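# Return scattered labware to its assigned deck bays

## Task

After a crashed run, some labware is misplaced. Move every plate and block into a bay that the deck table reserves for its type: sealed 96-well plates go in bays 11, 12 or 13, the sealed 96-well deep-well block in 21, the sealed 384-well plate in 32, and the 96-well culture plate with its lid in 41. Every other bay stays empty. Seat the lid completely on the culture plate's body. Each item must rest level between its bay's corner pieces with its cut corner at the back left. Everything must stay in place with nothing holding it, so open the grippers and move the arms away at the end. Nothing may be dropped or knocked off the table.

## Robot and tools

Robot: two six-joint Doosan arms, left_arm and right_arm, each with a Robotiq 140 two-finger gripper and a wrist camera. The fingers point along the gripper's +z axis and close along its y axis. end_effector_position is the point between the pads when they are shut. Closed fingertips extend about 33 mm past it, open ones about 9 mm. While closing, the tips travel roughly 24 mm further out, so leave that clearance above a surface.

Frame: there is one scene frame for everything. The origin is on the table top midway between the arms, +x points out over the table, +z points up, and left_arm is on the +y side. The arm names are not image sides. Base roots are left_arm (-0.085, +0.479, 0) and right_arm (-0.076, -0.441, 0). Deck bays are numbered row then column. Row 1 is nearest the arms and row 4 farthest. Column 1 is on the +y (left) side and column 4 on the right. Column 4 floors sit higher. Only the camera images show where items actually are.

Row format, shared by execute_actions and move: one flat list of 20 numbers covering both arms, always all 20 even if one arm is idle. Left part: x, y, z, qw, qx, qy, qz, gripper position, force_limit, speed. The right part follows in the same order. x, y, z is an absolute target for the gripper point, in metres in the scene frame. The quaternion is absolute, w first. The three gripper numbers each run from -1 to 1.
- position: +1 is open at 140 mm, the pads touch near -0.8, and -1 closes until blocked.
- force_limit: about 14 N at -1, 60 N at 0, 107 N at +1.
- speed: about 30, 140 and 250 mm/s at -1, 0 and +1.
To hold an arm still, resend its last reported pose and its gripper numbers. A 0 is a real command, not a skip. To keep orientation steady, repeat the same quaternion you chose rather than copying a drifted reported one.

execute_actions(actions): a list of actions. Each action is a list of up to 15 rows, one row per 1/30 s step. A short action repeats its final row to fill 15 steps. An empty list just returns the state and images. Each step, the commanded pose is clipped to within 70 mm and 16 degrees of the measured pose, so far targets take several actions. Any target more than 0.6 m from the current gripper position along a gripper axis gets the action refused for both arms. A malformed first action rejects the whole call.

move(target, speed, stop_force, blocking): target is one 20-number row of absolute poses plus finger numbers. Each gripper follows a straight line there, and both paths finish together, lasting 0.5 to 10 s.
- speed: path top speed in m/s, 0.002 to 0.5, default 0.25. Rotation is capped at twice that in rad/s.
- Paths do not avoid obstacles or the other arm.
- stop_force: one value in N, 20 to 80, for both arms. It halts an arm's path when the estimated push against its motion rises that much. The estimate comes from joint torques, not a wrist sensor. Use it only with very slow moves, not while the gripper rotates, and not when lifting off something the gripper presses on. It is refused before 0.2 s of scene time.
- blocking=false returns after 0.5 s. Then use wait(0) or stop before sending further commands. It cannot be combined with stop_force.
- The result adds a move: line with the ending (done, off_target, moving, held, fault, contact) and the limits that acted, such as paced (pose clipped) or held (steps blocked), plus each gripper's distance to its pose.

wait(seconds): 0 to 10. It lets the scene run while the arms hold their last command.

stop: brakes a running move. The fingers keep moving.

zoom_image(camera, region): camera is cam_head_left, cam_head_right, cam_left_wrist or cam_right_wrist. region is [x0, y0, x1, y1] in pixels, at most 504 by 504. Head images are 504x504 and wrist images 616x616 fisheye. Use the given calibration to map pixels to scene coordinates.

read_manual: licence texts only. finished_scene(scene): ends the current scene, given its number, and cannot be undone.

Results: the state line gives each gripper's position (m), wxyz quaternion and velocities. Reported hand position can be off, more so at long reach. Hand target lines show where the controller is heading. A pose unreachable line means the clearance check altered or blocked that arm's command. Step readings list positions, and HELD marks steps that were held back. object_status codes:
- 0: moving.
- 1: blocked while opening.
- 2: blocked while closing, meaning a real grip.
- 3: reached the commanded position or pads met, so possibly empty.
position_measured runs from 3 (open) to 230 (pads met). To grip harder while status is 2, raise force_limit and nudge position, for example from -1 to -0.98.

Avoid the following:
- Contact torque at a joint's load limit, or 144 N on any part, causes a fault that stops the arm for 10 s. Load limits are 306 N m for waist and shoulder, 144 for elbow and 40.5 for the wrist joints, with held weight included.
- Arms are stiff, so aim barely past contact, approach slowly, and never drive hard into the table or ware.
- Do not let the arms collide.
- Avoid drops, slips, slams and shoves, and keep items on the table. External tugs or pushes may happen, so check grips.
- Holding loads warms the motors. A MOTOR HOT line is a warning, and OVER-TEMPERATURE FAULT means the brakes are on until cooled.
- Finish with items seated and level, grippers open and arms moved clear.

Each tool is called after "Call:" as name([rows], argument=value, ...), one row to a line, values as JSON.

## Session

Call:
execute_actions(actions=[])

Scene clock: 0.00 s.
left_arm: end_effector_position=(+0.5661, +0.4914, +0.3215) position_measured=3 object_status=3 end_effector_quat_wxyz=(+0.000, +1.000, +0.010, -0.000) end_effector_velocity=(+0.001, -0.000, +0.000) end_effector_angular_velocity=(-0.000, -0.002, +0.001) | right_arm: end_effector_position=(+0.5704, -0.3640, +0.3219) position_measured=3 object_status=3 end_effector_quat_wxyz=(+0.000, +0.998, +0.060, +0.000) end_effector_velocity=(+0.000, +0.000, -0.000) end_effector_angular_velocity=(-0.000, -0.000, -0.001)
Joint positions: left_arm=[-0.054  0.165  1.604 -0.001  1.373  1.517] | right_arm=[-0.055  0.165  1.604 -0.001  1.373  1.516]
Joint velocities: left_arm=[-0.    -0.    -0.     0.    -0.001 -0.001] | right_arm=[ 0.     0.     0.    -0.    -0.     0.001]
Hand target (left_arm): +0.566, +0.491, +0.322; +0.000, +1.000, +0.010, -0.000
Hand target (right_arm): +0.570, -0.364, +0.322; +0.000, +0.998, +0.060, +0.000

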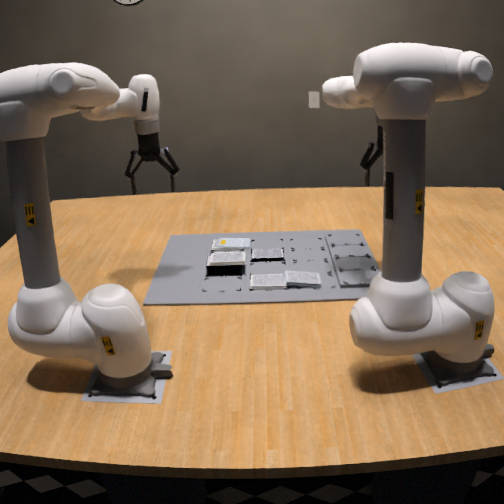

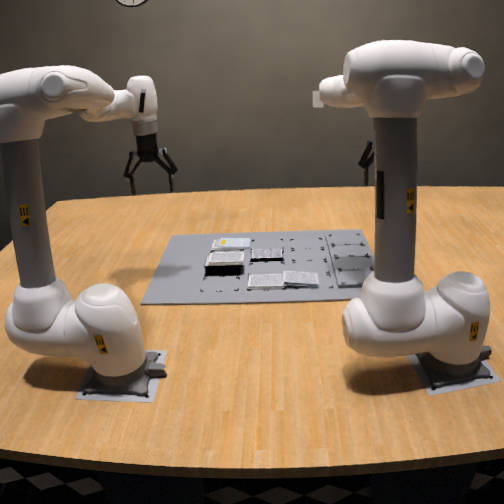

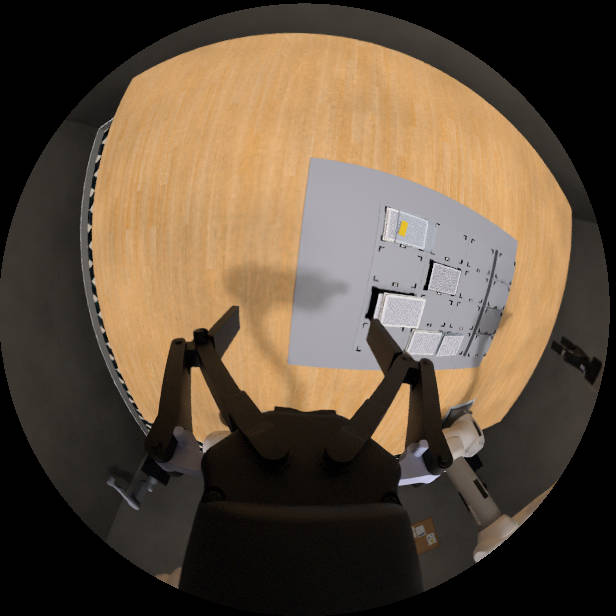

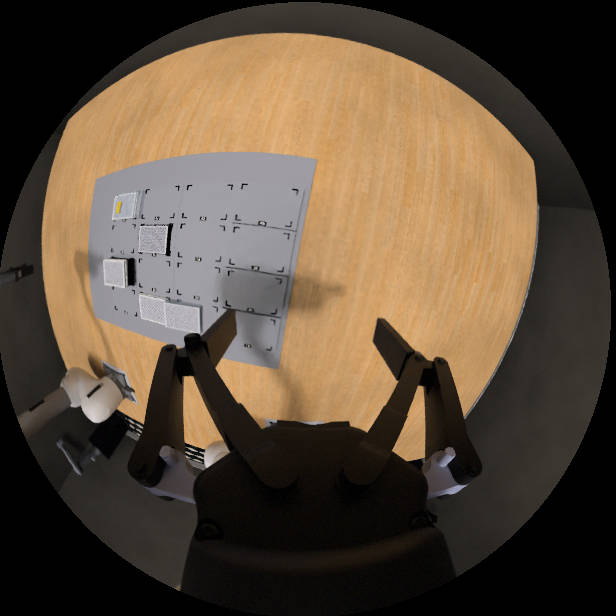

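Call:
zoom_image(camera="cam_head_left", region=[140, 220, 390, 310])

Call:
move(target=[0.55,0.12,0.40,0,1,0,0,1,0,0,0.5704,-0.45,0.3219,0,0.998,0.06,0,1,0,0])

Region (140, 220, 390, 310) of cam_head_left's 504x504 image, scaled by 2.016, with more detail than that image has; it fills the top 181 rows of this view, and the rest is white.

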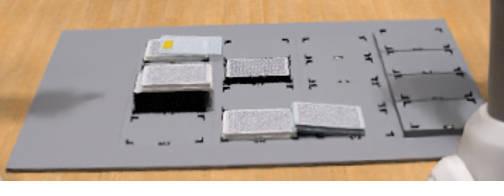

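Scene clock: 2.07 s.
left_arm: end_effector_position=(+0.5493, +0.1196, +0.3999) position_measured=3 object_status=3 end_effector_quat_wxyz=(-0.000, +1.000, -0.000, -0.000) end_effector_velocity=(+0.000, -0.001, +0.001) end_effector_angular_velocity=(+0.000, -0.001, -0.000) | right_arm: end_effector_position=(+0.5702, -0.4501, +0.3219) position_measured=3 object_status=3 end_effector_quat_wxyz=(+0.000, +0.998, +0.060, -0.000) end_effector_velocity=(+0.001, +0.000, -0.000) end_effector_angular_velocity=(-0.000, -0.001, +0.002)
Joint positions: left_arm=[-0.584  0.276  1.324  0.     1.542  1.008] | right_arm=[-0.188  0.158  1.612 -0.     1.372  1.382]
Joint velocities: left_arm=[-0.001  0.001 -0.002  0.     0.    -0.   ] | right_arm=[ 0.     0.    -0.    -0.    -0.002 -0.001]
Hand target (left_arm): +0.549, +0.120, +0.400; -0.000, +1.000, -0.000, -0.000
Hand target (right_arm): +0.570, -0.450, +0.322; +0.000, +0.998, +0.060, -0.000
Off the commanded pose (left_arm): 0.001 m, 0 deg.
Off the commanded pose (right_arm): 0.000 m, 0 deg.
move: done
camera_calibration (this result's frames):
cam_left_wrist: T_world_to_cam=[[0.0923309, -0.995696, -0.00807593, 0.0747343], [-0.919781, -0.0883925, 0.382347, 0.379605], [-0.381415, -0.0278743, -0.923984, 0.781902], [0, 0, 0, 1]] pos_world=[0.640482, 0.129762, 0.577927]
cam_right_wrist: T_world_to_cam=[[0.19382, -0.980545, 0.0310708, -0.563838], [-0.925592, -0.172278, 0.337046, 0.361809], [-0.325136, -0.0940851, -0.940975, 0.623654], [0, 0, 0, 1]] pos_world=[0.646943, -0.431861, 0.482416]

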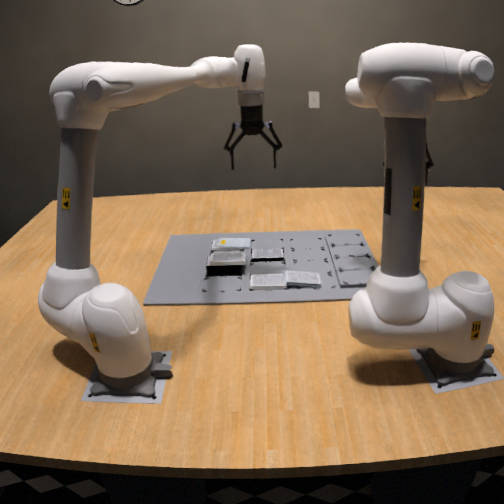

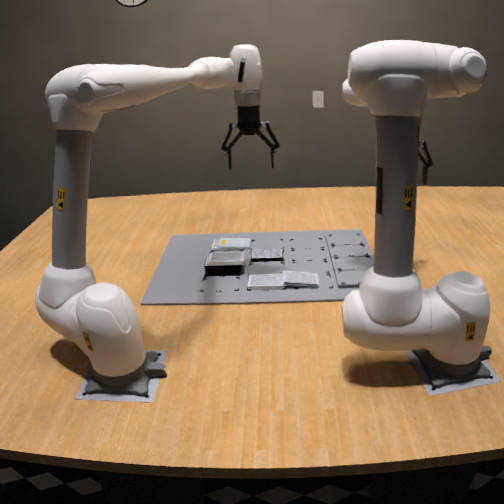

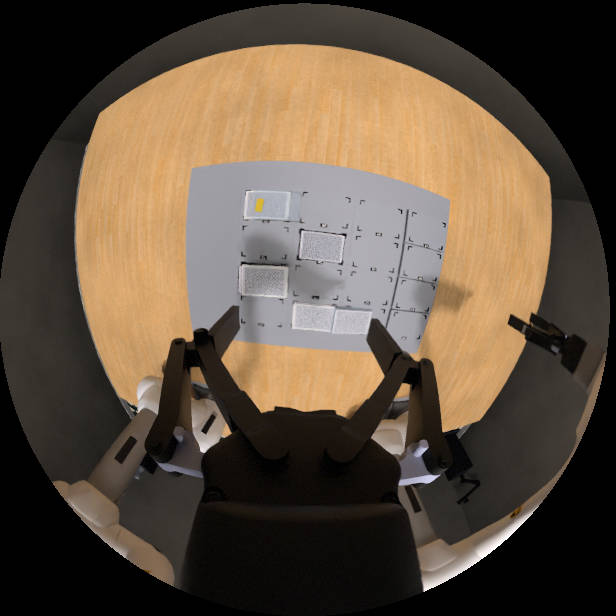

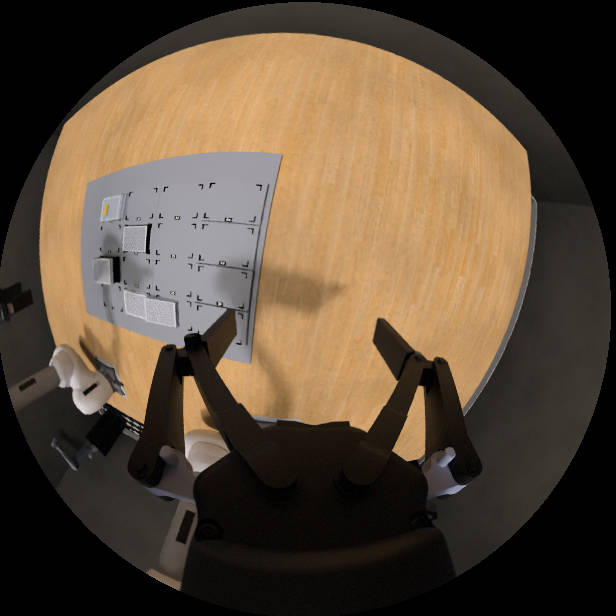

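Call:
zoom_image(camera="cam_left_wrist", region=[190, 160, 450, 360])

Region (190, 160, 450, 360) of cam_left_wrist's 616x616 image, scaled by 1.938, with more detail than that image has; it fills the top 388 rows of this view, and the rest is white.

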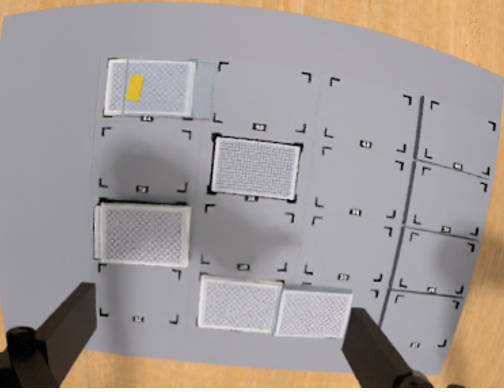

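Call:
move(target=[0.50,0.24,0.11,0,1,0,0,1,0,0,0.5702,-0.4501,0.3219,0,0.998,0.06,0,1,0,0])

Call:
zoom_image(camera="cam_left_wrist", region=[100, 100, 520, 420])

Call:
zoom_image(camera="cam_head_left", region=[160, 200, 340, 300])

Scene clock: 4.63 s.
left_arm: end_effector_position=(+0.5001, +0.2403, +0.1101) position_measured=3 object_status=3 end_effector_quat_wxyz=(-0.000, +1.000, +0.000, +0.000) end_effector_velocity=(+0.000, +0.001, +0.001) end_effector_angular_velocity=(+0.001, -0.001, -0.001) | right_arm: end_effector_position=(+0.5702, -0.4501, +0.3219) position_measured=3 object_status=3 end_effector_quat_wxyz=(-0.000, +0.998, +0.060, +0.000) end_effector_velocity=(+0.000, -0.000, -0.000) end_effector_angular_velocity=(-0.000, -0.001, -0.001)
Joint positions: left_arm=[-0.463  0.268  1.886  0.     0.987  1.128] | right_arm=[-0.188  0.158  1.612  0.     1.372  1.382]
Joint velocities: left_arm=[ 0.001 -0.001 -0.     0.001  0.     0.001] | right_arm=[-0.     0.     0.    -0.    -0.001  0.001]
Hand target (left_arm): +0.500, +0.240, +0.110; -0.000, +1.000, +0.000, +0.000
Hand target (right_arm): +0.570, -0.450, +0.322; +0.000, +0.998, +0.060, +0.000
Off the commanded pose (left_arm): 0.000 m, 0 deg.
Off the commanded pose (right_arm): 0.000 m, 0 deg.
move: done
camera_calibration (this result's frames):
cam_left_wrist: T_world_to_cam=[[0.0929211, -0.995641, -0.00798792, 0.196793], [-0.919981, -0.0889226, 0.381744, 0.456133], [-0.38079, -0.0281233, -0.924234, 0.498506], [0, 0, 0, 1]] pos_world=[0.591174, 0.250515, 0.288182]
cam_right_wrist: T_world_to_cam=[[0.193812, -0.980549, 0.0309988, -0.563793], [-0.925615, -0.172301, 0.33697, 0.361807], [-0.325075, -0.094002, -0.941005, 0.623643], [0, 0, 0, 1]] pos_world=[0.646895, -0.431863, 0.48241]

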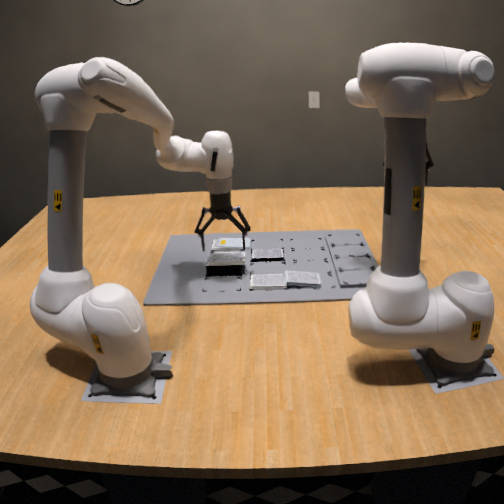

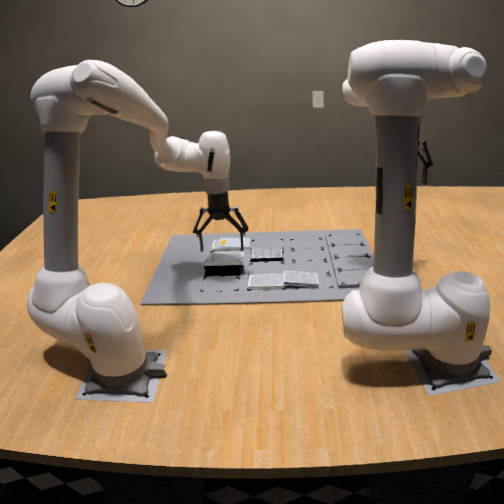

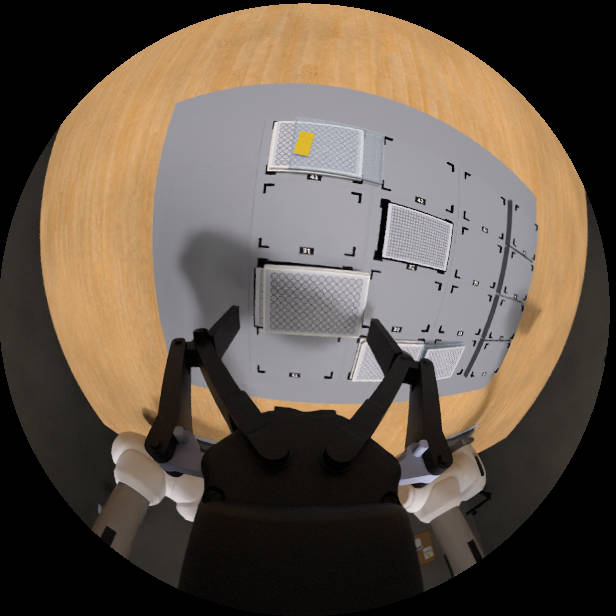

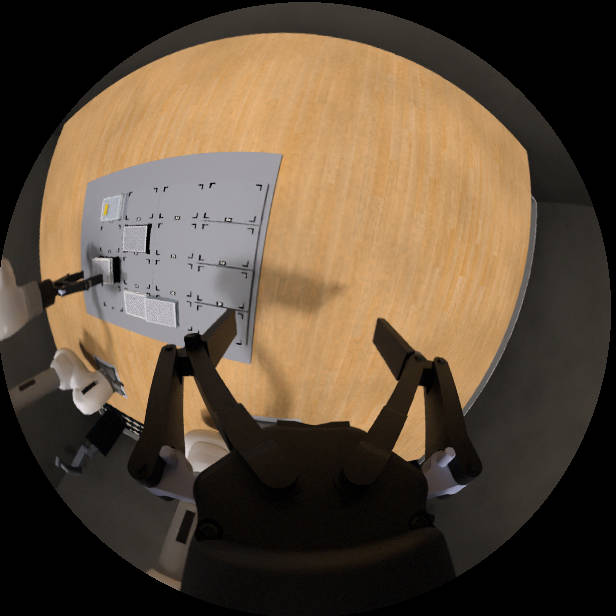

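Region (100, 100, 520, 420) of cam_left_wrist's 616x616 image, scaled by 1.200, with more detail than that image has; it fills the top 384 rows of this view, and the rest is white.

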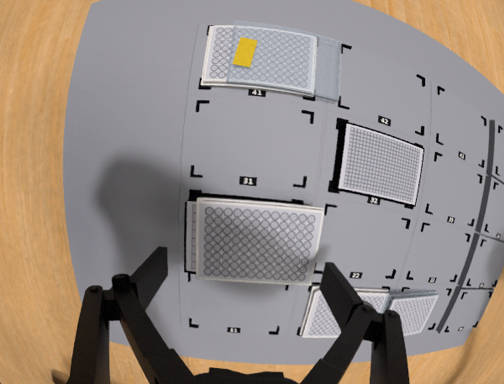

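Region (160, 200, 340, 300) of cam_head_left's 504x504 image, scaled by 2.800, with more detail than that image has.

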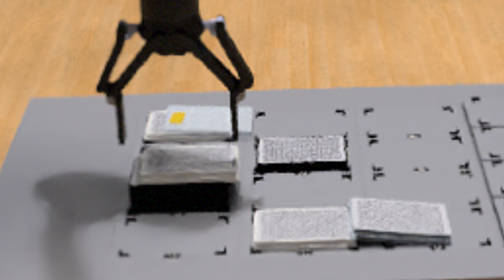

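Call:
move(target=[0.51,0.229,0.082,0,1,0,0,1,0,0,0.5702,-0.4501,0.3219,0,0.998,0.06,0,1,0,0], speed=0.1)

Call:
zoom_image(camera="cam_left_wrist", region=[180, 220, 440, 400])

Call:
zoom_image(camera="cam_head_left", region=[180, 220, 280, 290])

Scene clock: 6.03 s.
left_arm: end_effector_position=(+0.5100, +0.2290, +0.0820) position_measured=3 object_status=3 end_effector_quat_wxyz=(-0.000, +1.000, +0.000, -0.000) end_effector_velocity=(+0.000, +0.000, +0.000) end_effector_angular_velocity=(+0.001, -0.001, -0.001) | right_arm: end_effector_position=(+0.5702, -0.4501, +0.3219) position_measured=3 object_status=3 end_effector_quat_wxyz=(-0.000, +0.998, +0.060, -0.000) end_effector_velocity=(+0.000, -0.000, +0.000) end_effector_angular_velocity=(+0.000, -0.001, +0.001)
Joint positions: left_arm=[-0.472  0.314  1.884 -0.     0.944  1.119] | right_arm=[-0.188  0.158  1.612  0.     1.372  1.382]
Joint velocities: left_arm=[-0.    -0.     0.     0.002  0.     0.   ] | right_arm=[-0.    -0.    -0.     0.    -0.001 -0.001]
Hand target (left_arm): +0.510, +0.229, +0.082; -0.000, +1.000, +0.000, +0.000
Hand target (right_arm): +0.570, -0.450, +0.322; +0.000, +0.998, +0.060, +0.000
Off the commanded pose (left_arm): 0.000 m, 0 deg.
Off the commanded pose (right_arm): 0.000 m, 0 deg.
move: done
camera_calibration (this result's frames):
cam_left_wrist: T_world_to_cam=[[0.0926516, -0.995668, -0.00779552, 0.184532], [-0.919893, -0.0885915, 0.382032, 0.474783], [-0.381067, -0.0282248, -0.924116, 0.476087], [0, 0, 0, 1]] pos_world=[0.601074, 0.239232, 0.260016]
cam_right_wrist: T_world_to_cam=[[0.193812, -0.980549, 0.0309988, -0.563793], [-0.925615, -0.172301, 0.336971, 0.361807], [-0.325075, -0.094002, -0.941005, 0.623643], [0, 0, 0, 1]] pos_world=[0.646895, -0.431863, 0.482409]

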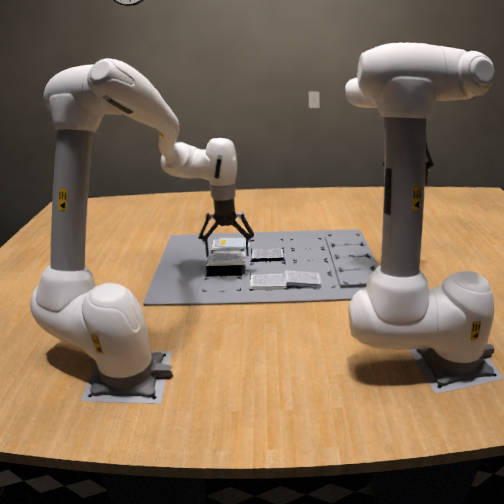

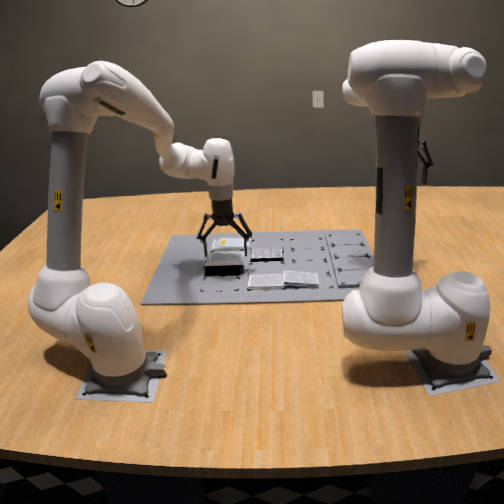

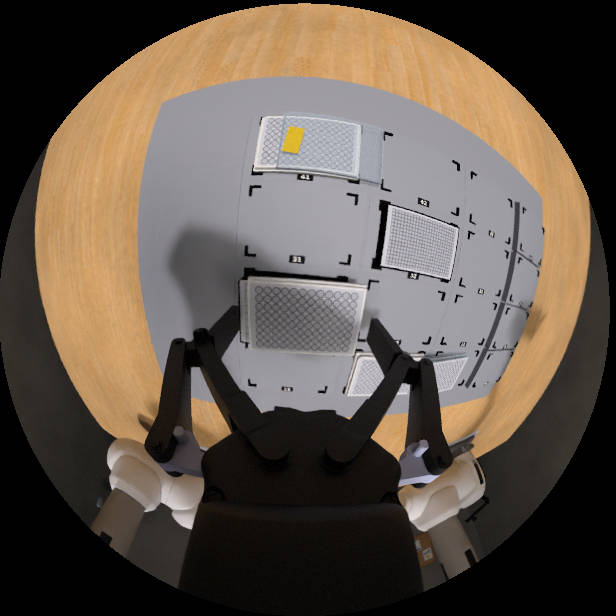

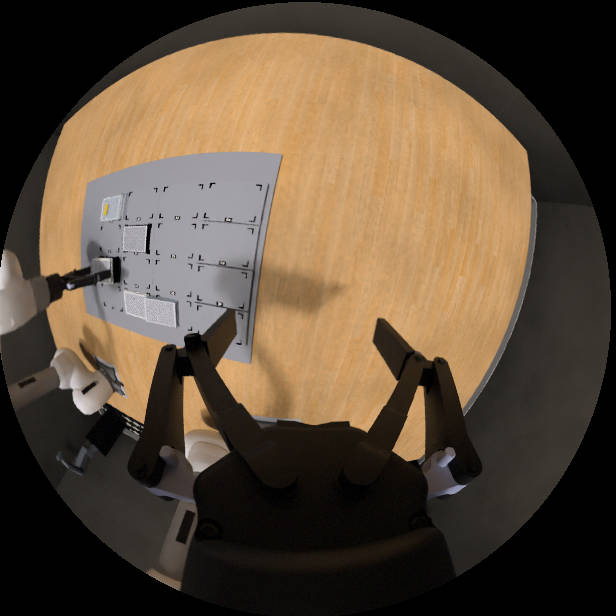

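Region (180, 220, 440, 400) of cam_left_wrist's 616x616 image, scaled by 1.938, with more detail than that image has; it fills the top 349 rows of this view, and the rest is white.

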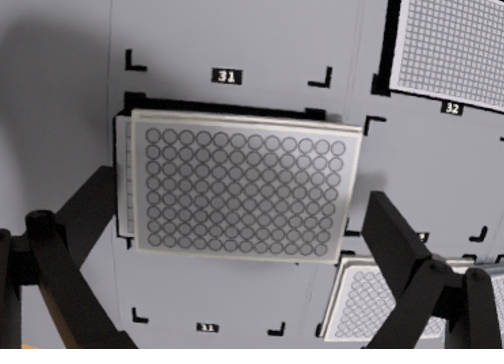

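Region (180, 220, 280, 290) of cam_head_left's 504x504 image, scaled by 5.040, with more detail than that image has; it fills the top 353 rows of this view, and the rest is white.

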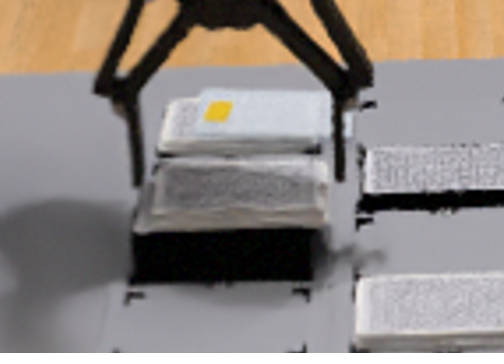

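Call:
move(target=[0.51,0.229,0.05,0,1,0,0,1,0,0,0.5702,-0.4501,0.3219,0,0.998,0.06,0,1,0,0], speed=0.006, stop_force=20)

Call:
zoom_image(camera="cam_left_wrist", region=[180, 220, 440, 400])

Call:
zoom_image(camera="cam_head_left", region=[180, 220, 280, 290])

Scene clock: 10.23 s.
left_arm: end_effector_position=(+0.5100, +0.2290, +0.0606) position_measured=3 object_status=3 end_effector_quat_wxyz=(-0.000, +1.000, +0.000, +0.000) end_effector_velocity=(-0.000, +0.000, -0.000) end_effector_angular_velocity=(+0.002, +0.002, +0.001) | right_arm: end_effector_position=(+0.5702, -0.4501, +0.3219) position_measured=3 object_status=3 end_effector_quat_wxyz=(-0.000, +0.998, +0.060, -0.000) end_effector_velocity=(-0.000, -0.000, -0.000) end_effector_angular_velocity=(-0.000, +0.001, -0.000)
Joint positions: left_arm=[-0.472  0.335  1.9    0.     0.906  1.119] | right_arm=[-0.188  0.158  1.612  0.     1.372  1.382]
Joint velocities: left_arm=[-0.     0.001 -0.001  0.001  0.003 -0.001] | right_arm=[-0.001 -0.     0.    -0.     0.001 -0.001]
Hand target (left_arm): +0.510, +0.229, +0.061; +0.000, +1.000, +0.000, +0.000
Hand target (right_arm): +0.570, -0.450, +0.322; -0.000, +0.998, +0.060, +0.000
Off the commanded pose (left_arm): 0.011 m, 0 deg.
Off the commanded pose (right_arm): 0.000 m, 0 deg.
move: contact (left_arm)
camera_calibration (this result's frames):
cam_left_wrist: T_world_to_cam=[[0.0926287, -0.99567, -0.0078167, 0.1844], [-0.919905, -0.0885792, 0.382005, 0.482919], [-0.381043, -0.028194, -0.924127, 0.456369], [0, 0, 0, 1]] pos_world=[0.601056, 0.239245, 0.238707]
cam_right_wrist: T_world_to_cam=[[0.193812, -0.980549, 0.0309987, -0.563793], [-0.925615, -0.172301, 0.336971, 0.361807], [-0.325075, -0.0940019, -0.941005, 0.623643], [0, 0, 0, 1]] pos_world=[0.646895, -0.431863, 0.482409]

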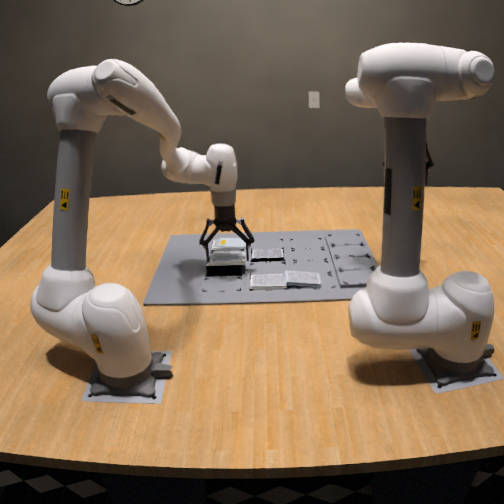

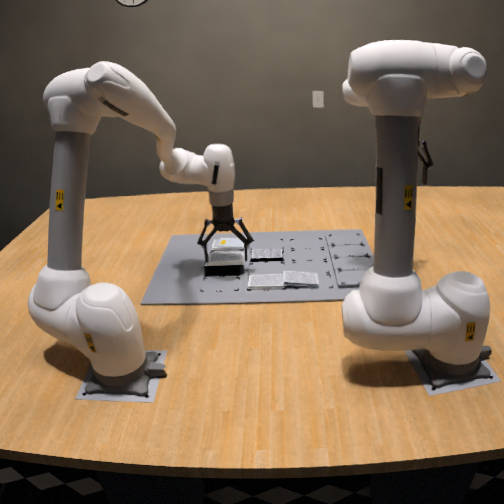

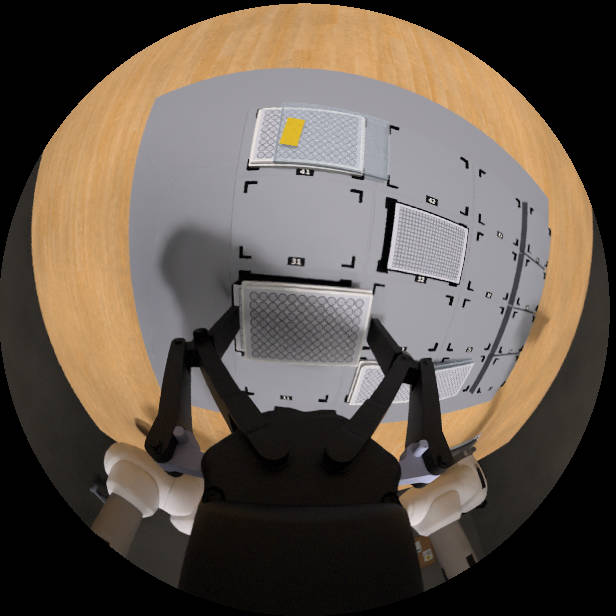

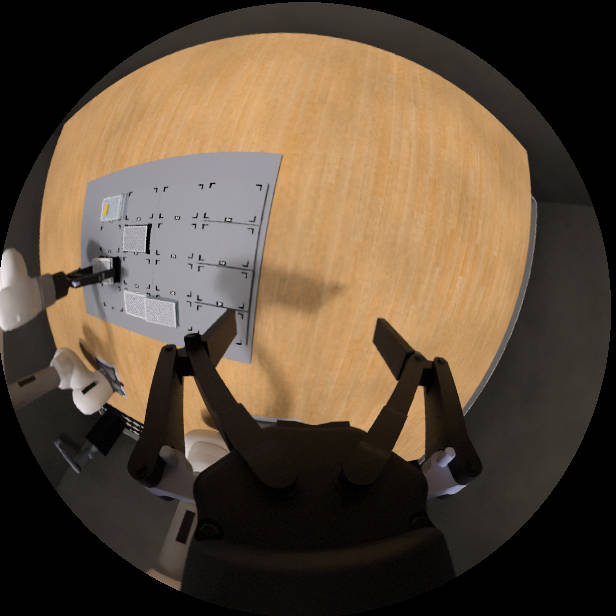

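Region (180, 220, 440, 400) of cam_left_wrist's 616x616 image, scaled by 1.938, with more detail than that image has; it fills the top 349 rows of this view, and the rest is white.

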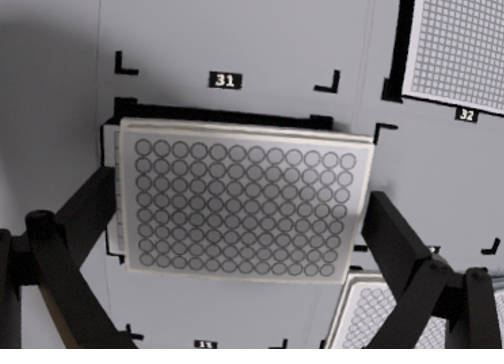

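Region (180, 220, 280, 290) of cam_head_left's 504x504 image, scaled by 5.040, with more detail than that image has; it fills the top 353 rows of this view, and the rest is white.

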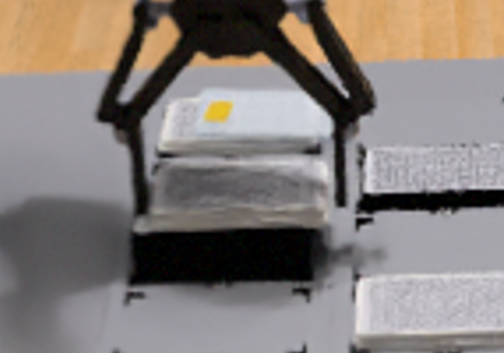

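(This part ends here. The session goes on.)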